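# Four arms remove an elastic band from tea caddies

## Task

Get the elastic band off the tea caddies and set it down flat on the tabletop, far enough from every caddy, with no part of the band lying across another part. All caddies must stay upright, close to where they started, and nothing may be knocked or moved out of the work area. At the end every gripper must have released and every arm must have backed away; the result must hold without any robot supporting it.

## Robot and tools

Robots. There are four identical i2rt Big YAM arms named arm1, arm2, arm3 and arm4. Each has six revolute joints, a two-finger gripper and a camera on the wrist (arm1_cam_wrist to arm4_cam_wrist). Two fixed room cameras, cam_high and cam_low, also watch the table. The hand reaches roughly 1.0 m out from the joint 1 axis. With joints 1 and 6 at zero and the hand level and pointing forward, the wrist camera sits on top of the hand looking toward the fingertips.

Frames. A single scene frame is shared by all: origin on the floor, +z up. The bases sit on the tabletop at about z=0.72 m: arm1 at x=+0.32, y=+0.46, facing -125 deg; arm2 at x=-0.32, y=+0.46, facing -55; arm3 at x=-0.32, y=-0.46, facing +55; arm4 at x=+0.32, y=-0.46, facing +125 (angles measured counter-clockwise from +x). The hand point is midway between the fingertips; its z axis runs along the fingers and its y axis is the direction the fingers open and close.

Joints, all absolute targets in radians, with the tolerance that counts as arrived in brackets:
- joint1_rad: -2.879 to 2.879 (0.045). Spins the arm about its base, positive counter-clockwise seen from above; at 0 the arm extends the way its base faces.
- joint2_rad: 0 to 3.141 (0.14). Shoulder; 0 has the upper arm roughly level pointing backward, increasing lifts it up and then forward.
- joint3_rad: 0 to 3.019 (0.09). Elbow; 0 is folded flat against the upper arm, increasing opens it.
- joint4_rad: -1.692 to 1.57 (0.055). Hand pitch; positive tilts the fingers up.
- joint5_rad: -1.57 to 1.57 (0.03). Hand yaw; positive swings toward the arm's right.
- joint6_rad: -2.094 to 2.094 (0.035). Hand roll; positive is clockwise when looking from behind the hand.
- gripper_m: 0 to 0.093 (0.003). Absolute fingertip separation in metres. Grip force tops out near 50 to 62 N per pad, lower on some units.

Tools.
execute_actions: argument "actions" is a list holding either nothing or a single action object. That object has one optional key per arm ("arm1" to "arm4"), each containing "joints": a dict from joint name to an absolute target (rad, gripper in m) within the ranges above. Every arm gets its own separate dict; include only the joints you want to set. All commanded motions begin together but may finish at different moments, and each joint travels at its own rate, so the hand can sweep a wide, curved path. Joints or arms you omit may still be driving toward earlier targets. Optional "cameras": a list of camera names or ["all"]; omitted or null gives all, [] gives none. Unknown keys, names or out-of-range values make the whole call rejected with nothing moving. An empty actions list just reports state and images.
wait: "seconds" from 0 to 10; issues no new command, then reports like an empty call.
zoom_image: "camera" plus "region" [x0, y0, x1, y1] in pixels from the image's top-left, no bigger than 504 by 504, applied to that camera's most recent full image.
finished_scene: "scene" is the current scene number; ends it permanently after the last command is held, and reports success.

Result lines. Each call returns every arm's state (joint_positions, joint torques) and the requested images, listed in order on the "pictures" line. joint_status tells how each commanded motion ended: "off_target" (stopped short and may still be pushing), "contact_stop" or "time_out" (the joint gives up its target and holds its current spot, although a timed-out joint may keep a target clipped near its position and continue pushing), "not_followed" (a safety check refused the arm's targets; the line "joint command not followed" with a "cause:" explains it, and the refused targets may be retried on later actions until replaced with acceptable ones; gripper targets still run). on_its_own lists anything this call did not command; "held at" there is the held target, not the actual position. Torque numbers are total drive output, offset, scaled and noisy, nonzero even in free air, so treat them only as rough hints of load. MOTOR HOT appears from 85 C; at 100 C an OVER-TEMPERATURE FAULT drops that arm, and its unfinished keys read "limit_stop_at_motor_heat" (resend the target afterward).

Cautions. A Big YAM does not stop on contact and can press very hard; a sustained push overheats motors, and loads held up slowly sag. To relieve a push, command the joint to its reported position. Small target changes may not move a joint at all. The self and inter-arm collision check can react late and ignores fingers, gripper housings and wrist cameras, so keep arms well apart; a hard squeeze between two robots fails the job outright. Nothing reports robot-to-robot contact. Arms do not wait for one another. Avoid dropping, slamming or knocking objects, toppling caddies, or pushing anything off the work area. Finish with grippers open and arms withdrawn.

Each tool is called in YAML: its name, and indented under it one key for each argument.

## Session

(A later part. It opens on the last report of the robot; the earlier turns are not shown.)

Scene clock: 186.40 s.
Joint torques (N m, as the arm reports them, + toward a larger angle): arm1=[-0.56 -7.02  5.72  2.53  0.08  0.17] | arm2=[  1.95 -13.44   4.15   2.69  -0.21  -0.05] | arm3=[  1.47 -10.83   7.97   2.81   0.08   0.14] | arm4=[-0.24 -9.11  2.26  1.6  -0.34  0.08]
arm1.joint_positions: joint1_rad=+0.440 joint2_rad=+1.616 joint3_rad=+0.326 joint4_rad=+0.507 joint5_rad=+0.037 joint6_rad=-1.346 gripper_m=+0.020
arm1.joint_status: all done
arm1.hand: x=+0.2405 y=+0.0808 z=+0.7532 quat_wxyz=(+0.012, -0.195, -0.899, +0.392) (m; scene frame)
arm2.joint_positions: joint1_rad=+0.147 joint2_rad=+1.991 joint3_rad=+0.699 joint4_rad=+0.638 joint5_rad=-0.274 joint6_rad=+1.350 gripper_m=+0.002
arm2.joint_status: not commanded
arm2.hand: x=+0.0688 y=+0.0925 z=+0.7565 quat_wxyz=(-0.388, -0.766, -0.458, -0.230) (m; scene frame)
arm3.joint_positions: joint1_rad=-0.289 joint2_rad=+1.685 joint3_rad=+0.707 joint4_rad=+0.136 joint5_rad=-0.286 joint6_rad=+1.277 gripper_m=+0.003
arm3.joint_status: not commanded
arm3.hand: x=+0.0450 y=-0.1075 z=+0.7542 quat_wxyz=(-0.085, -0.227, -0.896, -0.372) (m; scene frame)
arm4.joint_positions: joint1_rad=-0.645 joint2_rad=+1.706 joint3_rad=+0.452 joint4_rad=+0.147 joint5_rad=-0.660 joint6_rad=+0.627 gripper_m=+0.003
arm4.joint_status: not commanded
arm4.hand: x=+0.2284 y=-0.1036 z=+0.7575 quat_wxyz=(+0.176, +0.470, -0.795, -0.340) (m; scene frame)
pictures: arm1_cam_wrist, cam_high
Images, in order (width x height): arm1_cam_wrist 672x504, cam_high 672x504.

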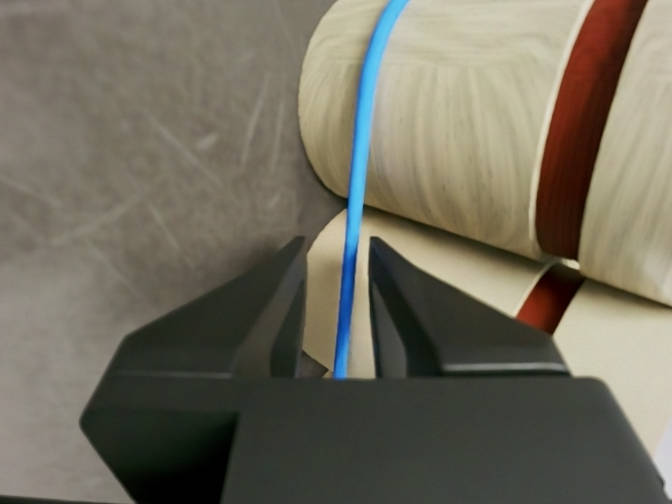

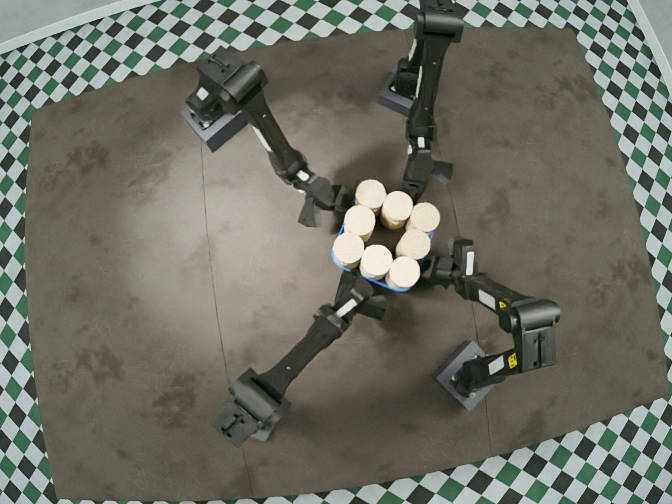

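execute_actions:
  actions: []
  cameras: ["arm1_cam_wrist", "arm2_cam_wrist", "arm3_cam_wrist", "arm4_cam_wrist"]

zoom_image:
  camera: "arm3_cam_wrist"
  region: [260, 150, 440, 390]

zoom_image:
  camera: "arm2_cam_wrist"
  region: [260, 150, 440, 390]

Scene clock: 191.60 s.
Joint torques (N m, as the arm reports them, + toward a larger angle): arm1=[-0.74 -6.96  5.64  2.58  0.07  0.18] | arm2=[  2.03 -13.23   4.24   2.51  -0.24  -0.05] | arm3=[  1.43 -10.84   7.92   2.84   0.07   0.14] | arm4=[-0.27 -9.24  2.3   1.61 -0.35  0.08]
arm1.joint_positions: joint1_rad=+0.440 joint2_rad=+1.616 joint3_rad=+0.326 joint4_rad=+0.507 joint5_rad=+0.037 joint6_rad=-1.346 gripper_m=+0.020
arm1.joint_status: all done
arm1.hand: x=+0.2405 y=+0.0808 z=+0.7532 quat_wxyz=(+0.012, -0.195, -0.899, +0.392) (m; scene frame)
arm2.joint_positions: joint1_rad=+0.147 joint2_rad=+1.991 joint3_rad=+0.699 joint4_rad=+0.638 joint5_rad=-0.274 joint6_rad=+1.350 gripper_m=+0.002
arm2.joint_status: not commanded
arm2.hand: x=+0.0688 y=+0.0925 z=+0.7565 quat_wxyz=(-0.388, -0.766, -0.458, -0.230) (m; scene frame)
arm3.joint_positions: joint1_rad=-0.289 joint2_rad=+1.685 joint3_rad=+0.707 joint4_rad=+0.136 joint5_rad=-0.286 joint6_rad=+1.277 gripper_m=+0.003
arm3.joint_status: not commanded
arm3.hand: x=+0.0450 y=-0.1075 z=+0.7542 quat_wxyz=(-0.085, -0.227, -0.896, -0.372) (m; scene frame)
arm4.joint_positions: joint1_rad=-0.645 joint2_rad=+1.706 joint3_rad=+0.452 joint4_rad=+0.147 joint5_rad=-0.660 joint6_rad=+0.627 gripper_m=+0.003
arm4.joint_status: not commanded
arm4.hand: x=+0.2284 y=-0.1036 z=+0.7575 quat_wxyz=(+0.176, +0.470, -0.795, -0.340) (m; scene frame)
pictures: arm1_cam_wrist, arm2_cam_wrist, arm3_cam_wrist, arm4_cam_wrist
Images, in order (width x height): arm1_cam_wrist 672x504, arm2_cam_wrist 672x504, arm3_cam_wrist 672x504, arm4_cam_wrist 672x504.

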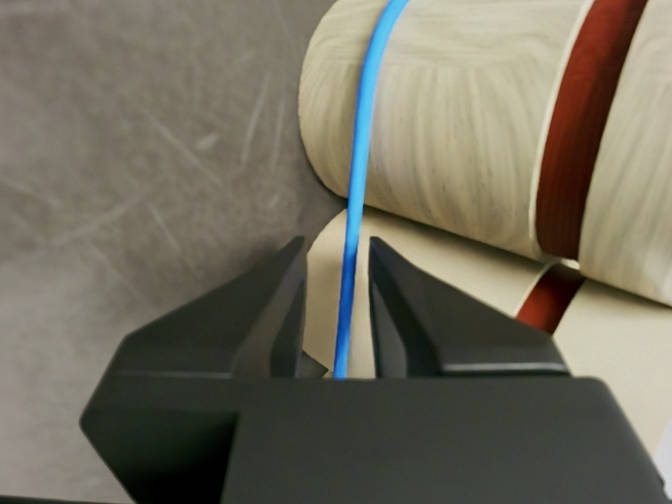

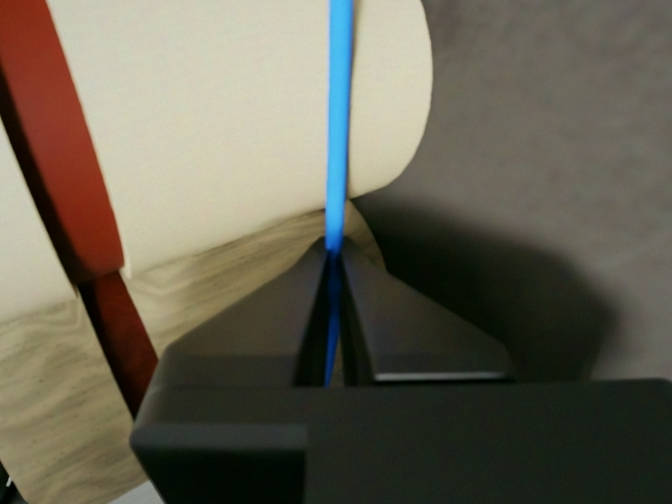

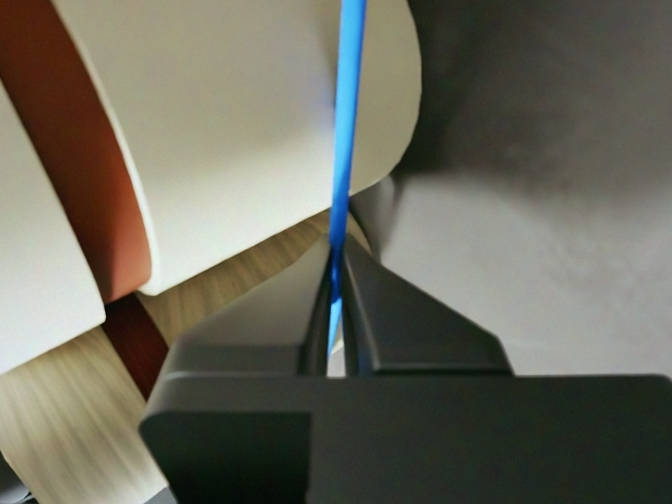

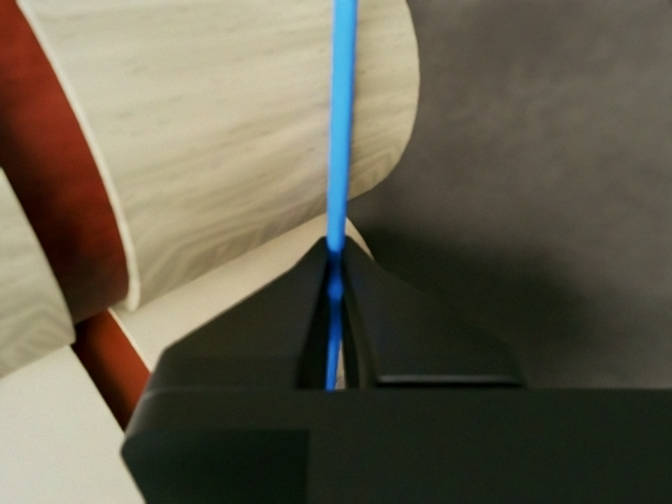

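Region (260, 150, 440, 390) of arm3_cam_wrist's 672x504 image, scaled by 2.100, with more detail than that image has; it fills the left 378 columns of this view, and the rest is white.

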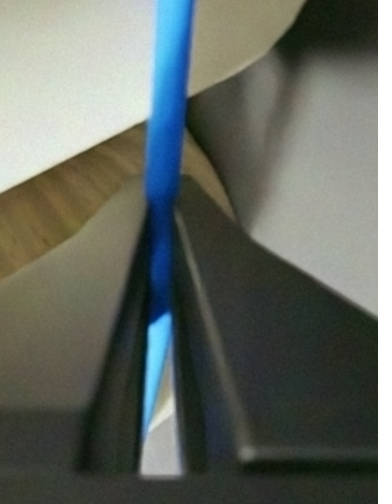

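Region (260, 150, 440, 390) of arm2_cam_wrist's 672x504 image, scaled by 2.100, with more detail than that image has; it fills the left 378 columns of this view, and the rest is white.

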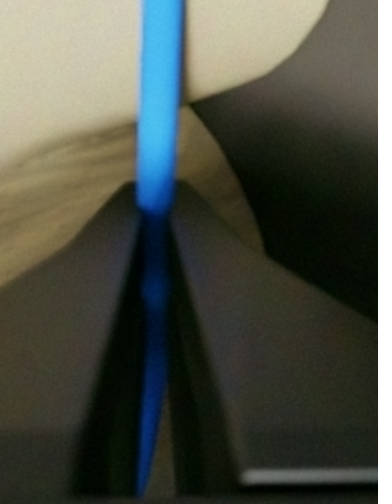

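execute_actions:
  actions:
    - {"arm1": {"joints": {"joint2_rad": 1.72, "joint4_rad": 0.69}}}
  cameras: ["arm1_cam_wrist", "cam_high"]

zoom_image:
  camera: "arm1_cam_wrist"
  region: [260, 150, 440, 390]

Scene clock: 200.90 s.
Joint torques (N m, as the arm reports them, + toward a larger angle): arm1=[-0.67 -8.22  5.01  2.63  0.08  0.18] | arm2=[  1.9  -13.13   4.09   2.51  -0.19  -0.06] | arm3=[  1.5  -10.89   7.96   2.88   0.08   0.13] | arm4=[-0.21 -9.16  2.31  1.6  -0.34  0.08]
arm1.joint_positions: joint1_rad=+0.440 joint2_rad=+1.706 joint3_rad=+0.326 joint4_rad=+0.661 joint5_rad=+0.037 joint6_rad=-1.346 gripper_m=+0.020
arm1.joint_status: all done
arm1.hand: x=+0.2385 y=+0.0701 z=+0.7477 quat_wxyz=(+0.011, -0.193, -0.886, +0.421) (m; scene frame)
arm2.joint_positions: joint1_rad=+0.147 joint2_rad=+1.991 joint3_rad=+0.699 joint4_rad=+0.638 joint5_rad=-0.274 joint6_rad=+1.350 gripper_m=+0.002
arm2.joint_status: not commanded
arm2.hand: x=+0.0688 y=+0.0925 z=+0.7565 quat_wxyz=(-0.388, -0.766, -0.458, -0.230) (m; scene frame)
arm3.joint_positions: joint1_rad=-0.289 joint2_rad=+1.685 joint3_rad=+0.707 joint4_rad=+0.136 joint5_rad=-0.286 joint6_rad=+1.277 gripper_m=+0.003
arm3.joint_status: not commanded
arm3.hand: x=+0.0450 y=-0.1075 z=+0.7542 quat_wxyz=(-0.085, -0.227, -0.896, -0.372) (m; scene frame)
arm4.joint_positions: joint1_rad=-0.645 joint2_rad=+1.706 joint3_rad=+0.452 joint4_rad=+0.147 joint5_rad=-0.660 joint6_rad=+0.627 gripper_m=+0.003
arm4.joint_status: not commanded
arm4.hand: x=+0.2284 y=-0.1036 z=+0.7575 quat_wxyz=(+0.176, +0.470, -0.795, -0.340) (m; scene frame)
pictures: arm1_cam_wrist, cam_high
Images, in order (width x height): arm1_cam_wrist 672x504, cam_high 672x504.

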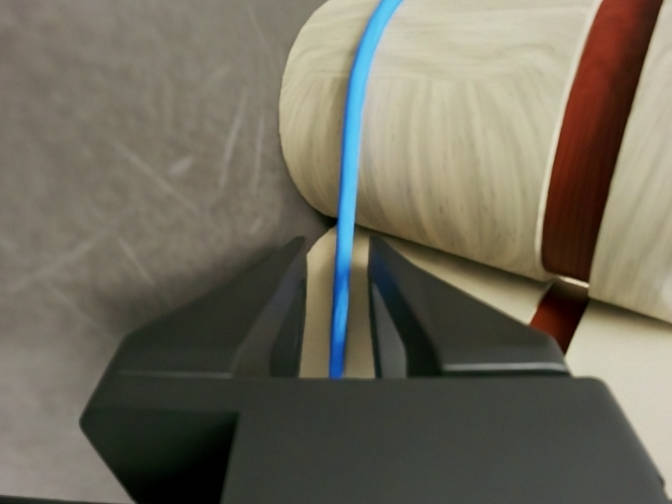

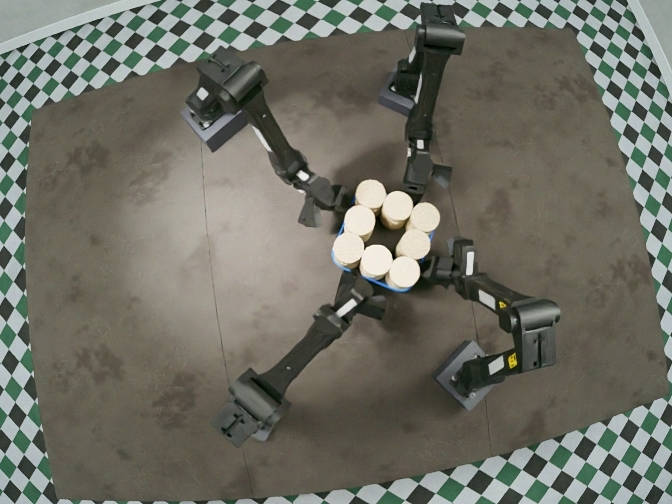

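Region (260, 150, 440, 390) of arm1_cam_wrist's 672x504 image, scaled by 2.100, with more detail than that image has; it fills the left 378 columns of this view, and the rest is white.

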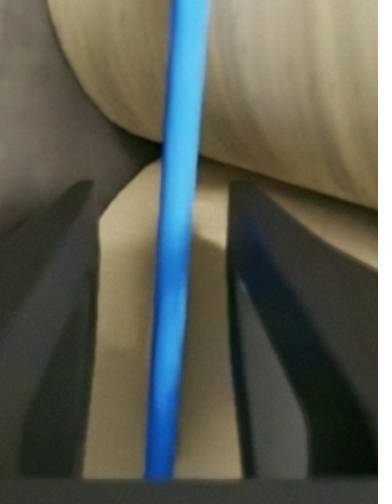

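execute_actions:
  actions:
    - {"arm1": {"joints": {"joint2_rad": 1.771, "joint4_rad": 0.778, "gripper_m": 0.014}}}
  cameras: ["arm1_cam_wrist"]

execute_actions:
  actions:
    - {"arm1": {"joints": {"gripper_m": 0.0}}}
  cameras: ["arm1_cam_wrist", "cam_high"]

zoom_image:
  camera: "arm1_cam_wrist"
  region: [260, 150, 440, 390]

Scene clock: 204.93 s.
Joint torques (N m, as the arm reports them, + toward a larger angle): arm1=[-0.96 -7.6   4.61  2.84  0.08  0.19] | arm2=[  1.97 -13.38   4.24   2.67  -0.22  -0.1 ] | arm3=[  1.79 -10.89   8.     2.85   0.09   0.13] | arm4=[-0.2  -9.17  2.26  1.59 -0.34  0.08]
arm1.joint_positions: joint1_rad=+0.440 joint2_rad=+1.749 joint3_rad=+0.326 joint4_rad=+0.744 joint5_rad=+0.037 joint6_rad=-1.346 gripper_m=+0.014
arm1.joint_status: all done
arm1.hand: x=+0.2375 y=+0.0647 z=+0.7467 quat_wxyz=(+0.011, -0.191, -0.878, +0.439) (m; scene frame)
arm2.joint_positions: joint1_rad=+0.147 joint2_rad=+1.991 joint3_rad=+0.699 joint4_rad=+0.638 joint5_rad=-0.274 joint6_rad=+1.350 gripper_m=+0.002
arm2.joint_status: not commanded
arm2.hand: x=+0.0688 y=+0.0925 z=+0.7565 quat_wxyz=(-0.388, -0.766, -0.458, -0.230) (m; scene frame)
arm3.joint_positions: joint1_rad=-0.289 joint2_rad=+1.685 joint3_rad=+0.707 joint4_rad=+0.136 joint5_rad=-0.286 joint6_rad=+1.277 gripper_m=+0.003
arm3.joint_status: not commanded
arm3.hand: x=+0.0450 y=-0.1075 z=+0.7542 quat_wxyz=(-0.085, -0.227, -0.896, -0.372) (m; scene frame)
arm4.joint_positions: joint1_rad=-0.645 joint2_rad=+1.706 joint3_rad=+0.452 joint4_rad=+0.147 joint5_rad=-0.660 joint6_rad=+0.627 gripper_m=+0.003
arm4.joint_status: not commanded
arm4.hand: x=+0.2284 y=-0.1036 z=+0.7575 quat_wxyz=(+0.176, +0.470, -0.795, -0.340) (m; scene frame)
pictures: arm1_cam_wrist
Images, in order (width x height): arm1_cam_wrist 672x504.

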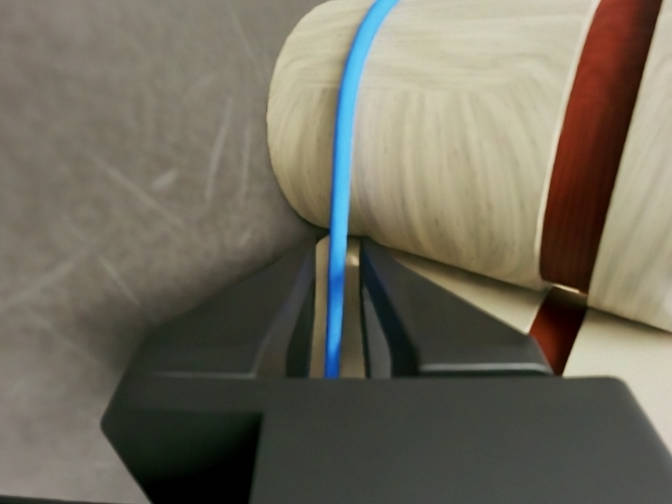

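Scene clock: 205.40 s.
Joint torques (N m, as the arm reports them, + toward a larger angle): arm1=[-0.82 -7.93  4.64  2.7   0.08  0.19] | arm2=[  1.82 -13.16   4.29   2.64  -0.21  -0.06] | arm3=[  1.77 -10.79   8.07   2.9    0.08   0.14] | arm4=[-0.34 -9.24  2.24  1.62 -0.34  0.08]
arm1.joint_positions: joint1_rad=+0.440 joint2_rad=+1.749 joint3_rad=+0.326 joint4_rad=+0.748 joint5_rad=+0.037 joint6_rad=-1.346 gripper_m=+0.002
arm1.joint_status: all done
arm1.hand: x=+0.2373 y=+0.0640 z=+0.7476 quat_wxyz=(+0.010, -0.191, -0.877, +0.441) (m; scene frame)
arm2.joint_positions: joint1_rad=+0.147 joint2_rad=+1.991 joint3_rad=+0.699 joint4_rad=+0.638 joint5_rad=-0.274 joint6_rad=+1.350 gripper_m=+0.002
arm2.joint_status: not commanded
arm2.hand: x=+0.0688 y=+0.0925 z=+0.7565 quat_wxyz=(-0.388, -0.766, -0.458, -0.230) (m; scene frame)
arm3.joint_positions: joint1_rad=-0.289 joint2_rad=+1.685 joint3_rad=+0.707 joint4_rad=+0.136 joint5_rad=-0.286 joint6_rad=+1.277 gripper_m=+0.003
arm3.joint_status: not commanded
arm3.hand: x=+0.0450 y=-0.1075 z=+0.7542 quat_wxyz=(-0.085, -0.227, -0.896, -0.372) (m; scene frame)
arm4.joint_positions: joint1_rad=-0.645 joint2_rad=+1.706 joint3_rad=+0.452 joint4_rad=+0.147 joint5_rad=-0.660 joint6_rad=+0.627 gripper_m=+0.003
arm4.joint_status: not commanded
arm4.hand: x=+0.2284 y=-0.1036 z=+0.7575 quat_wxyz=(+0.176, +0.470, -0.795, -0.340) (m; scene frame)
pictures: arm1_cam_wrist, cam_high
Images, in order (width x height): arm1_cam_wrist 672x504, cam_high 672x504.

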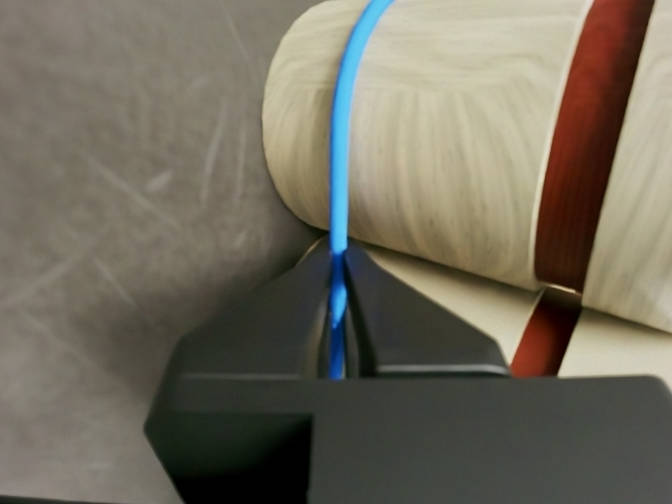

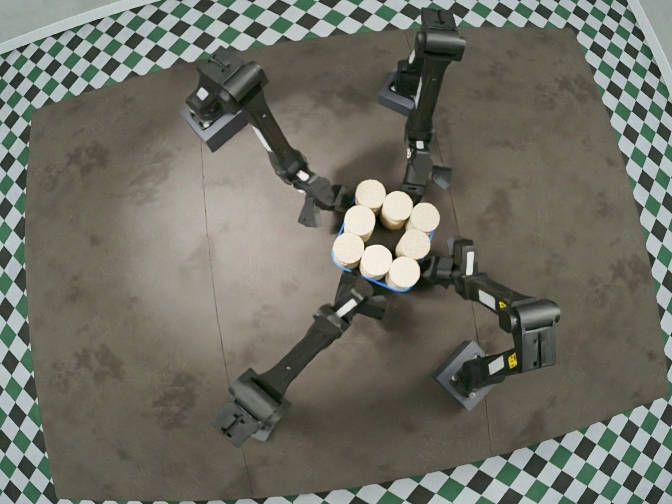

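Region (260, 150, 440, 390) of arm1_cam_wrist's 672x504 image, scaled by 2.100, with more detail than that image has; it fills the left 378 columns of this view, and the rest is white.

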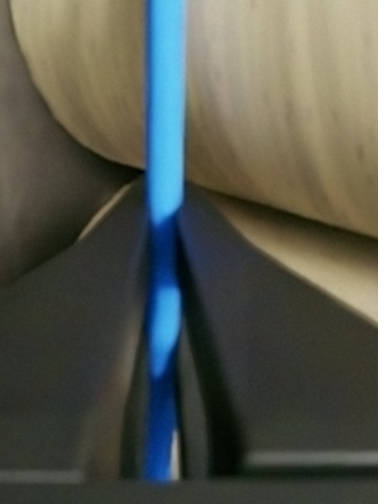

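execute_actions:
  actions:
    - {"arm1": {"joints": {"joint1_rad": 0.518, "joint2_rad": 1.627, "joint3_rad": 0.262, "joint4_rad": 0.70}}, "arm2": {"joints": {"joint1_rad": 0.169, "joint2_rad": 1.932, "joint3_rad": 0.596, "joint4_rad": 0.696}}, "arm3": {"joints": {"joint1_rad": -0.271, "joint2_rad": 1.584, "joint3_rad": 0.61}}, "arm4": {"joints": {"joint1_rad": -0.712, "joint2_rad": 1.619, "joint3_rad": 0.35, "joint4_rad": 0.172}}}

Scene clock: 227.43 s.
Joint torques (N m, as the arm reports them, + toward a larger angle): arm1=[-0.31 -8.58  3.19  1.25 -0.3   0.18] | arm2=[  1.95 -14.53   2.22   2.09  -0.25  -0.1 ] | arm3=[  1.85 -10.32   5.33   2.17  -0.05   0.11] | arm4=[-1.47 -9.2   1.9   1.37 -0.19  0.06]
arm1.joint_positions: joint1_rad=+0.509 joint2_rad=+1.636 joint3_rad=+0.268 joint4_rad=+0.719 joint5_rad=+0.045 joint6_rad=-1.344 gripper_m=+0.002
arm1.joint_status: all done
arm1.hand: x=+0.2655 y=+0.0766 z=+0.7689 quat_wxyz=(-0.002, -0.162, -0.877, +0.453) (m; scene frame)
arm2.joint_positions: joint1_rad=+0.162 joint2_rad=+1.944 joint3_rad=+0.607 joint4_rad=+0.693 joint5_rad=-0.273 joint6_rad=+1.351 gripper_m=+0.002
arm2.joint_status: all done
arm2.hand: x=+0.0536 y=+0.1205 z=+0.7642 quat_wxyz=(-0.390, -0.761, -0.463, -0.234) (m; scene frame)
arm3.joint_positions: joint1_rad=-0.281 joint2_rad=+1.590 joint3_rad=+0.618 joint4_rad=+0.150 joint5_rad=-0.283 joint6_rad=+1.278 gripper_m=+0.003
arm3.joint_status: all done
arm3.hand: x=+0.0188 y=-0.1240 z=+0.7669 quat_wxyz=(-0.090, -0.223, -0.894, -0.379) (m; scene frame)
arm4.joint_positions: joint1_rad=-0.705 joint2_rad=+1.619 joint3_rad=+0.361 joint4_rad=+0.167 joint5_rad=-0.663 joint6_rad=+0.628 gripper_m=+0.003
arm4.joint_status: all done
arm4.hand: x=+0.2464 y=-0.1292 z=+0.7678 quat_wxyz=(+0.163, +0.447, -0.806, -0.351) (m; scene frame)
pictures: arm1_cam_wrist, arm2_cam_wrist, arm3_cam_wrist, arm4_cam_wrist, cam_high, cam_low
Images, in order (width x height): arm1_cam_wrist 672x504, arm2_cam_wrist 672x504, arm3_cam_wrist 672x504, arm4_cam_wrist 672x504, cam_high 672x504, cam_low 672x504.

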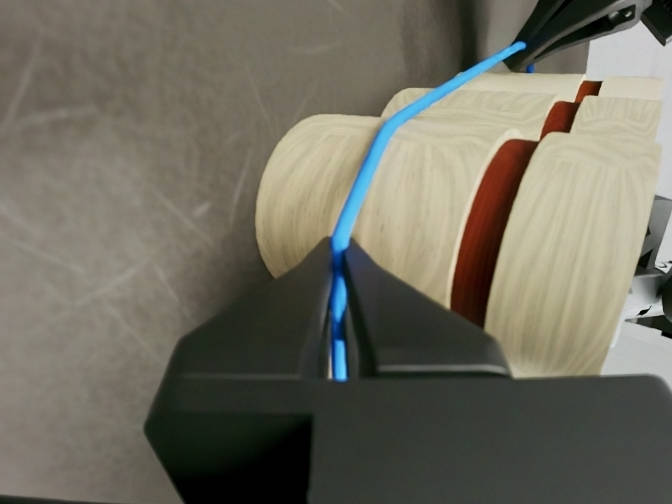

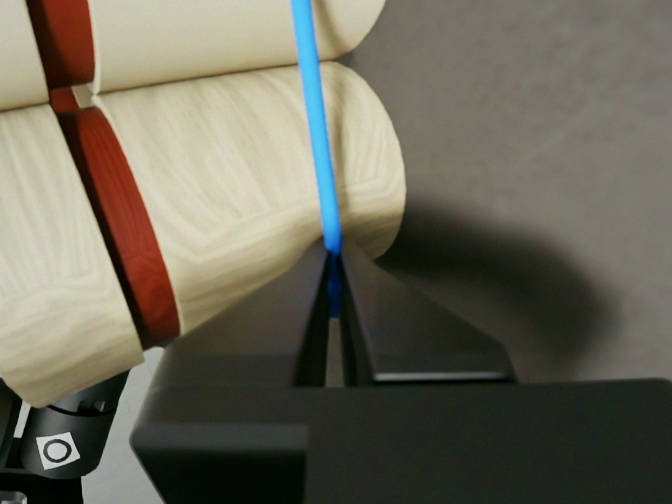

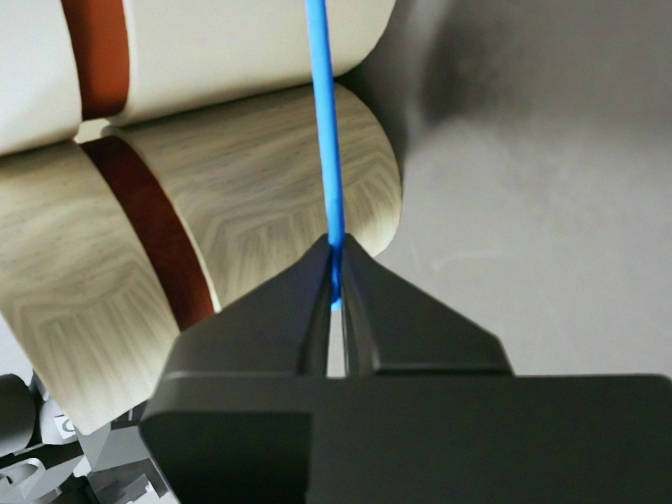

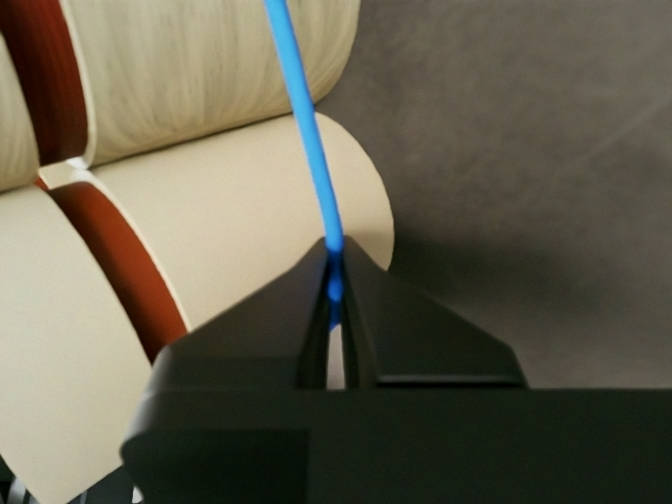

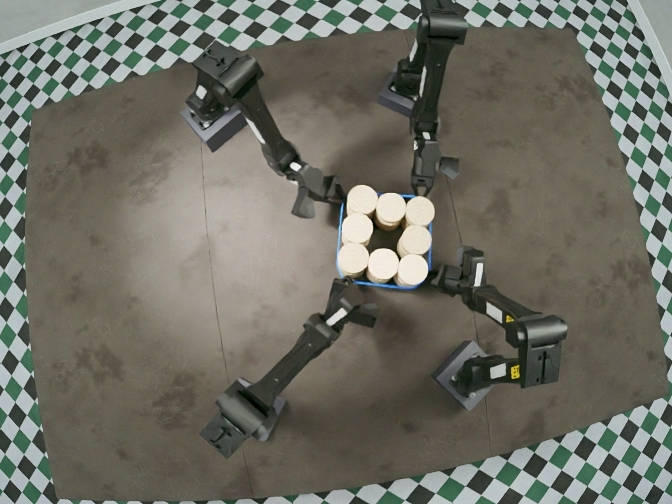

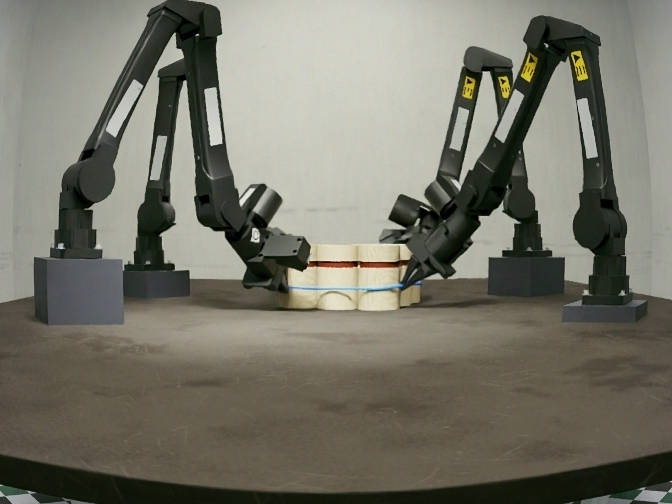

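zoom_image:
  camera: "cam_high"
  region: [300, 150, 480, 320]

Region (300, 150, 480, 320) of cam_high's 672x504 image, scaled by 2.800, with more detail than that image has.

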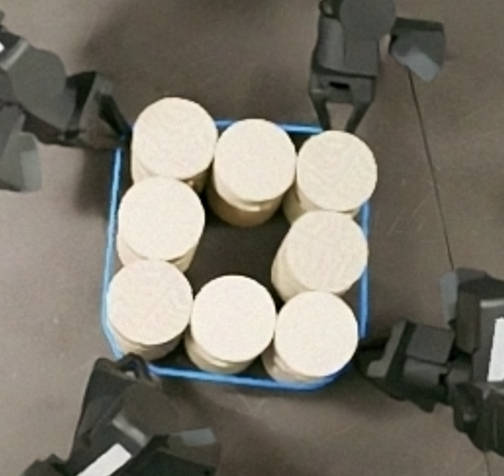

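execute_actions:
  actions:
    - {"arm1": {"joints": {"joint1_rad": 0.678}}, "arm2": {"joints": {"joint1_rad": 0.245, "joint2_rad": 1.884, "joint3_rad": 0.526}}, "arm3": {"joints": {"joint1_rad": -0.19, "joint2_rad": 1.52, "joint3_rad": 0.539}}, "arm4": {"joints": {"joint2_rad": 1.495, "joint3_rad": 0.168, "joint4_rad": 0.228}}}

zoom_image:
  camera: "cam_high"
  region: [300, 150, 480, 320]

Scene clock: 258.87 s.
Joint torques (N m, as the arm reports them, + toward a larger angle): arm1=[ 2.92 -8.73  2.55  1.24 -1.6   0.15] | arm2=[  3.24 -12.38   0.04   1.28  -0.75  -0.11] | arm3=[ 2.48 -8.7   3.86  1.12 -0.89  0.07] | arm4=[-1.61 -4.97 -0.89  0.19  0.12  0.03]
arm1.joint_positions: joint1_rad=+0.631 joint2_rad=+1.634 joint3_rad=+0.277 joint4_rad=+0.719 joint5_rad=+0.072 joint6_rad=-1.340 gripper_m=+0.002
arm1.joint_status: joint1_rad time_out (moved +0.122 of +0.169)
arm1.on_its_own: joint1_rad reads +0.631 and still pushes toward +0.678 since a time_out
arm1.hand: x=+0.3080 y=+0.0680 z=+0.7720 quat_wxyz=(-0.018, -0.116, -0.881, +0.457) (m; scene frame)
arm2.joint_positions: joint1_rad=+0.226 joint2_rad=+1.878 joint3_rad=+0.566 joint4_rad=+0.711 joint5_rad=-0.263 joint6_rad=+1.354 gripper_m=+0.002
arm2.joint_status: all done
arm2.hand: x=+0.0688 y=+0.1479 z=+0.7877 quat_wxyz=(-0.403, -0.738, -0.481, -0.247) (m; scene frame)
arm3.joint_positions: joint1_rad=-0.210 joint2_rad=+1.516 joint3_rad=+0.570 joint4_rad=+0.177 joint5_rad=-0.263 joint6_rad=+1.282 gripper_m=+0.003
arm3.joint_status: all done
arm3.hand: x=-0.0106 y=-0.1106 z=+0.7859 quat_wxyz=(-0.098, -0.191, -0.892, -0.398) (m; scene frame)
arm4.joint_positions: joint1_rad=-0.705 joint2_rad=+1.478 joint3_rad=+0.221 joint4_rad=+0.254 joint5_rad=-0.669 joint6_rad=+0.632 gripper_m=+0.003
arm4.joint_status: all done
arm4.hand: x=+0.2419 y=-0.1666 z=+0.7861 quat_wxyz=(+0.143, +0.454, -0.790, -0.385) (m; scene frame)
pictures: arm1_cam_wrist, arm2_cam_wrist, arm3_cam_wrist, arm4_cam_wrist, cam_high, cam_low
Images, in order (width x height): arm1_cam_wrist 672x504, arm2_cam_wrist 672x504, arm3_cam_wrist 672x504, arm4_cam_wrist 672x504, cam_high 672x504, cam_low 672x504.

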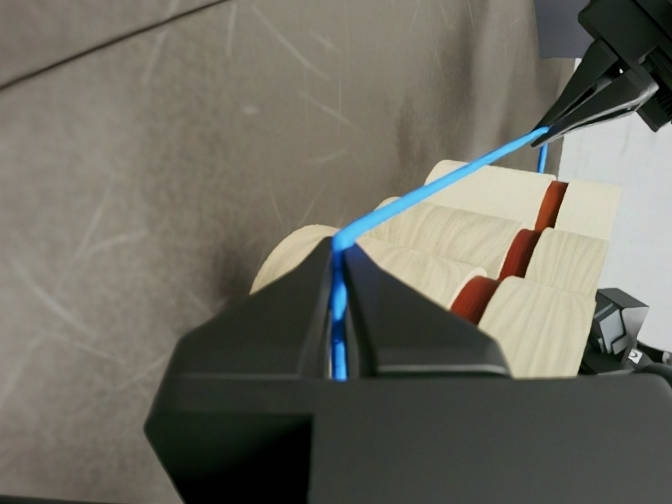

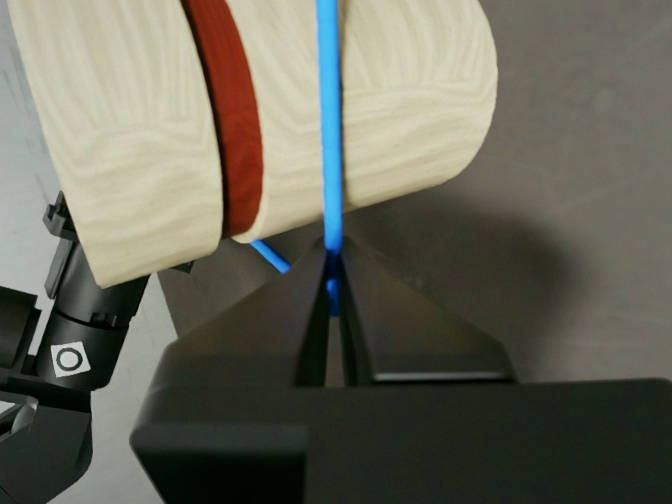

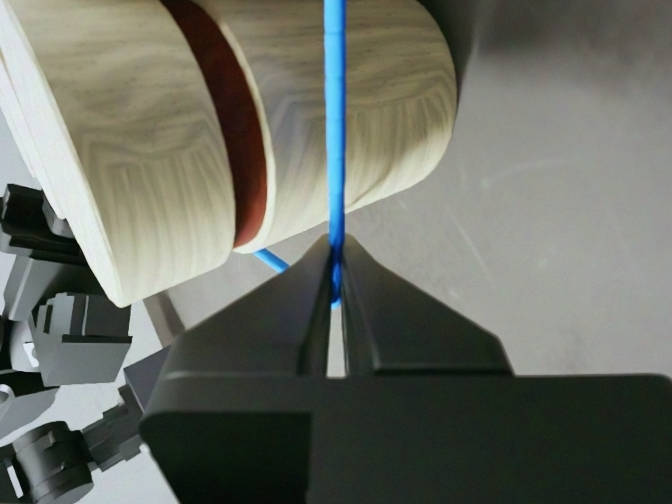

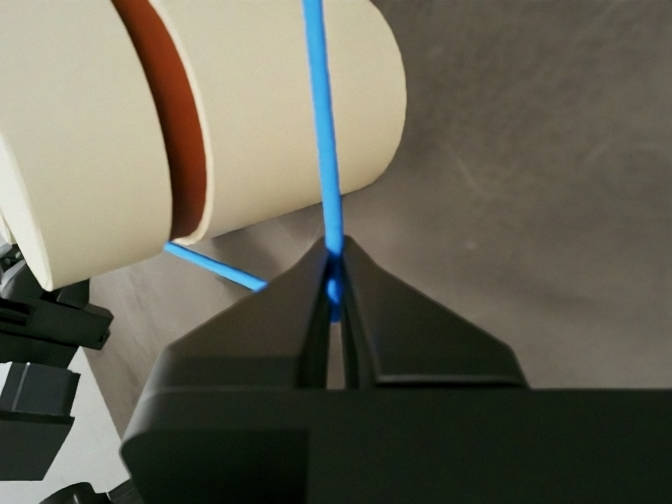

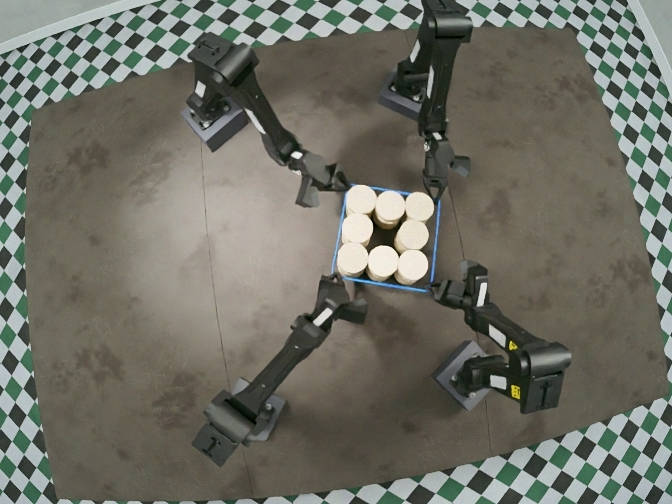

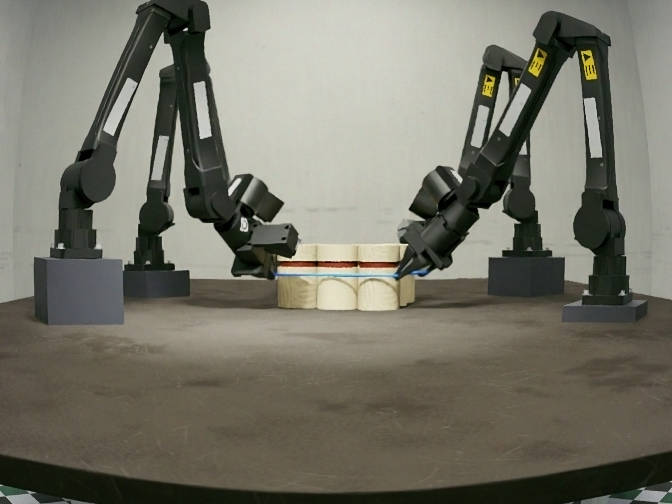

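Region (300, 150, 480, 320) of cam_high's 672x504 image, scaled by 2.800, with more detail than that image has.

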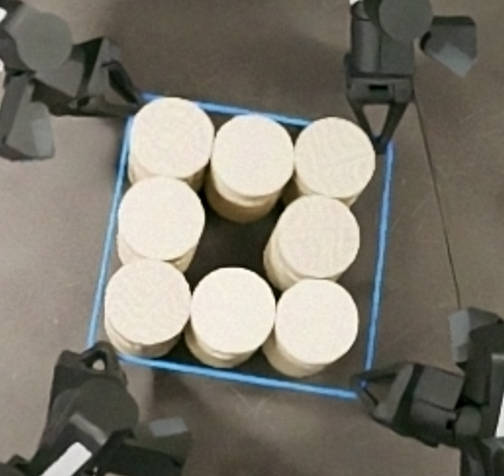

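execute_actions:
  actions:
    - {"arm1": {"joints": {"joint1_rad": 0.688, "joint2_rad": 1.708, "joint3_rad": 0.372}}, "arm2": {"joints": {"joint1_rad": 0.306, "joint2_rad": 1.962, "joint3_rad": 0.612}}, "arm3": {"joints": {"joint1_rad": -0.10, "joint2_rad": 1.62, "joint3_rad": 0.657}}, "arm4": {"joints": {"joint1_rad": -0.507, "joint2_rad": 1.573, "joint3_rad": 0.226}}}
  cameras: ["arm1_cam_wrist", "cam_high", "cam_low"]

zoom_image:
  camera: "cam_high"
  region: [300, 150, 480, 320]

Scene clock: 282.00 s.
Joint torques (N m, as the arm reports them, + toward a larger angle): arm1=[ 2.74 -7.76  4.53  1.3  -1.53  0.13] | arm2=[  3.04 -11.64   1.35   1.37  -0.77  -0.11] | arm3=[  3.29 -10.17   5.85   1.09  -1.02   0.08] | arm4=[ 0.35 -5.32 -0.18  0.1  -0.59  0.01]
arm1.joint_positions: joint1_rad=+0.640 joint2_rad=+1.687 joint3_rad=+0.366 joint4_rad=+0.719 joint5_rad=+0.070 joint6_rad=-1.339 gripper_m=+0.002
arm1.joint_status: joint1_rad time_out (moved +0.009 of +0.057); the others done
arm1.on_its_own: joint1_rad reads +0.640 and still pushes toward +0.688 since a time_out
arm1.hand: x=+0.3122 y=+0.0297 z=+0.7778 quat_wxyz=(-0.023, -0.112, -0.874, +0.473) (m; scene frame)
arm2.joint_positions: joint1_rad=+0.286 joint2_rad=+1.934 joint3_rad=+0.638 joint4_rad=+0.711 joint5_rad=-0.261 joint6_rad=+1.355 gripper_m=+0.002
arm2.joint_status: all done
arm2.hand: x=+0.1071 y=+0.1544 z=+0.7817 quat_wxyz=(-0.402, -0.720, -0.501, -0.261) (m; scene frame)
arm3.joint_positions: joint1_rad=-0.136 joint2_rad=+1.618 joint3_rad=+0.660 joint4_rad=+0.177 joint5_rad=-0.260 joint6_rad=+1.282 gripper_m=+0.003
arm3.joint_status: all done
arm3.hand: x=-0.0151 y=-0.0645 z=+0.7748 quat_wxyz=(-0.082, -0.159, -0.901, -0.396) (m; scene frame)
arm4.joint_positions: joint1_rad=-0.522 joint2_rad=+1.549 joint3_rad=+0.266 joint4_rad=+0.256 joint5_rad=-0.654 joint6_rad=+0.634 gripper_m=+0.003
arm4.joint_status: all done
arm4.hand: x=+0.1906 y=-0.1715 z=+0.7759 quat_wxyz=(+0.177, +0.522, -0.753, -0.359) (m; scene frame)
pictures: arm1_cam_wrist, cam_high, cam_low
Images, in order (width x height): arm1_cam_wrist 672x504, cam_high 672x504, cam_low 672x504.

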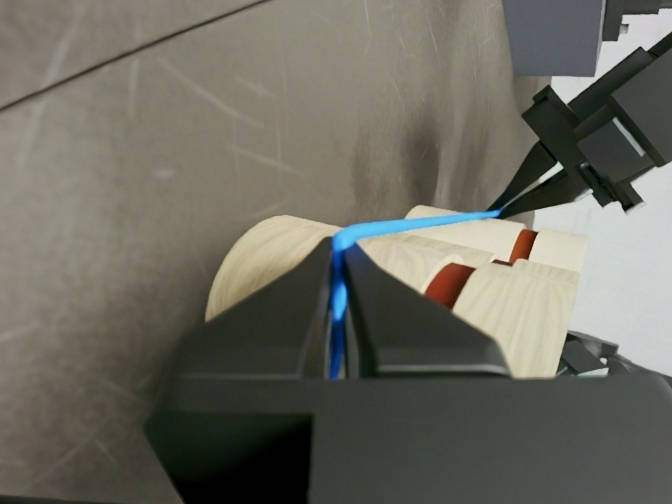

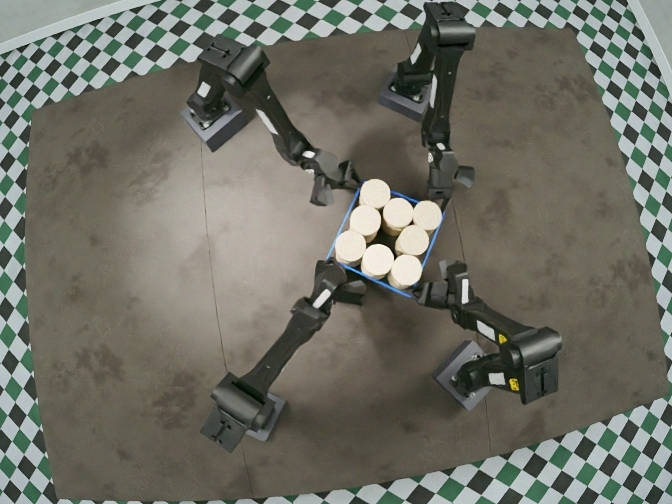

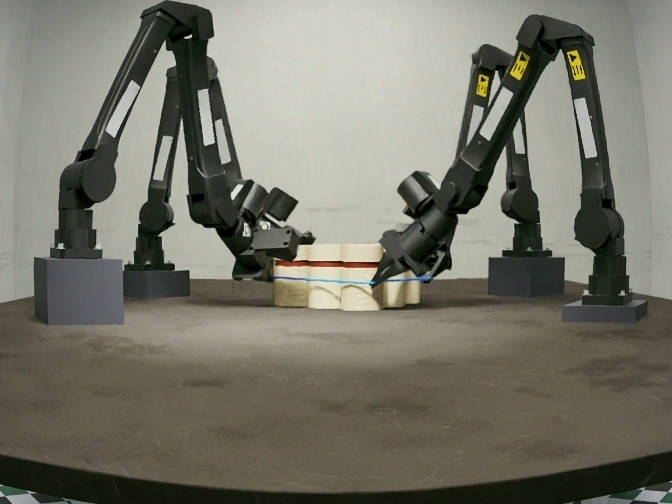

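Region (300, 150, 480, 320) of cam_high's 672x504 image, scaled by 2.800, with more detail than that image has.

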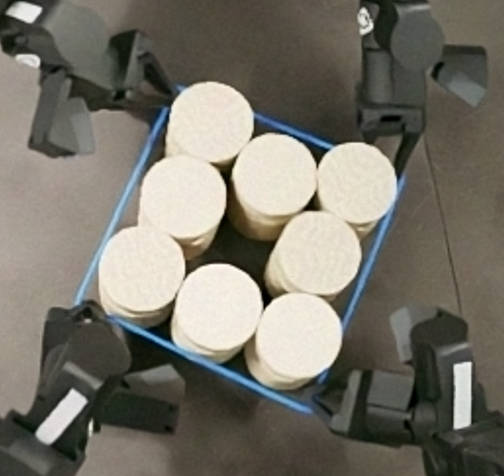

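execute_actions:
  actions:
    - {"arm1": {"joints": {"joint1_rad": 0.644, "joint2_rad": 1.645, "joint3_rad": 0.31}}, "arm2": {"joints": {"joint1_rad": 0.255, "joint3_rad": 0.571}}, "arm3": {"joints": {"joint1_rad": -0.167, "joint2_rad": 1.572, "joint3_rad": 0.578}}, "arm4": {"joints": {"joint1_rad": -0.586}}}
  cameras: ["cam_high", "cam_low"]

zoom_image:
  camera: "cam_high"
  region: [300, 150, 480, 320]

Scene clock: 297.60 s.
Joint torques (N m, as the arm reports them, + toward a larger angle): arm1=[  1.85 -10.22   2.89   1.3   -1.5    0.12] | arm2=[  2.75 -11.19   0.52   1.17  -0.8   -0.13] | arm3=[ 2.45 -9.62  4.29  1.09 -0.91  0.05] | arm4=[-1.04 -5.32 -0.17  0.06 -0.56  0.01]
arm1.joint_positions: joint1_rad=+0.607 joint2_rad=+1.659 joint3_rad=+0.324 joint4_rad=+0.719 joint5_rad=+0.070 joint6_rad=-1.339 gripper_m=+0.002
arm1.joint_status: all done
arm1.hand: x=+0.2987 y=+0.0481 z=+0.7760 quat_wxyz=(-0.015, -0.126, -0.875, +0.467) (m; scene frame)
arm2.joint_positions: joint1_rad=+0.233 joint2_rad=+1.934 joint3_rad=+0.604 joint4_rad=+0.711 joint5_rad=-0.261 joint6_rad=+1.355 gripper_m=+0.002
arm2.joint_status: all done
arm2.hand: x=+0.0777 y=+0.1441 z=+0.7717 quat_wxyz=(-0.394, -0.741, -0.484, -0.246) (m; scene frame)
arm3.joint_positions: joint1_rad=-0.185 joint2_rad=+1.579 joint3_rad=+0.600 joint4_rad=+0.177 joint5_rad=-0.263 joint6_rad=+1.282 gripper_m=+0.003
arm3.joint_status: all done
arm3.hand: x=-0.0140 y=-0.0971 z=+0.7695 quat_wxyz=(-0.085, -0.183, -0.900, -0.387) (m; scene frame)
arm4.joint_positions: joint1_rad=-0.584 joint2_rad=+1.549 joint3_rad=+0.266 joint4_rad=+0.256 joint5_rad=-0.655 joint6_rad=+0.634 gripper_m=+0.003
arm4.joint_status: all done
arm4.hand: x=+0.2088 y=-0.1640 z=+0.7759 quat_wxyz=(+0.166, +0.498, -0.769, -0.364) (m; scene frame)
pictures: cam_high, cam_low
Images, in order (width x height): cam_high 672x504, cam_low 672x504.

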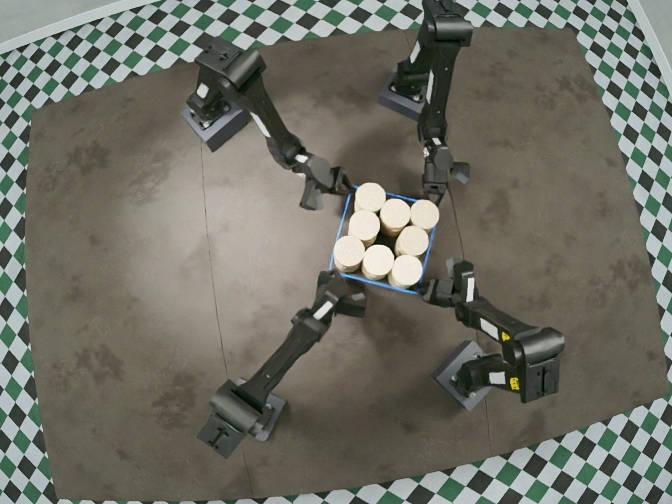

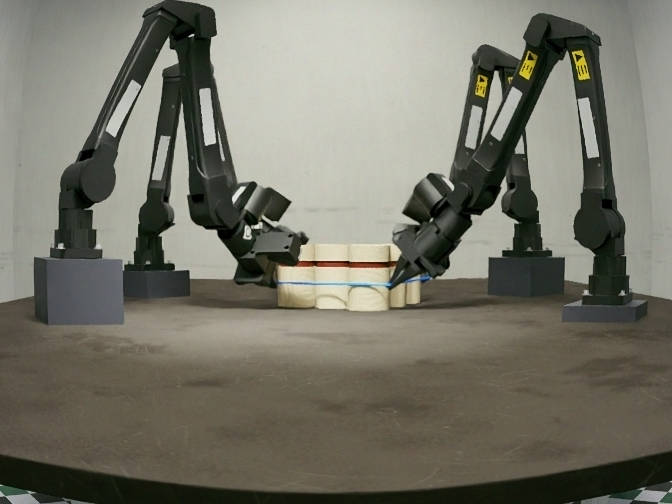

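Region (300, 150, 480, 320) of cam_high's 672x504 image, scaled by 2.800, with more detail than that image has.

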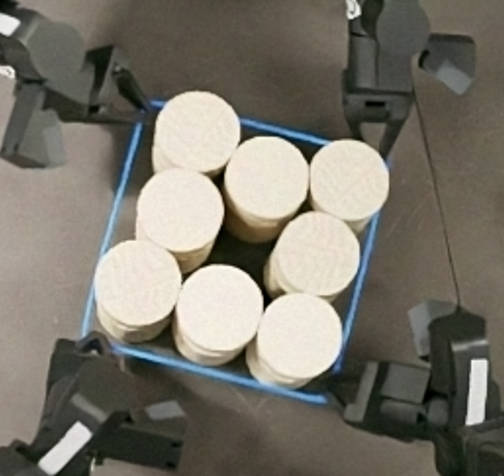

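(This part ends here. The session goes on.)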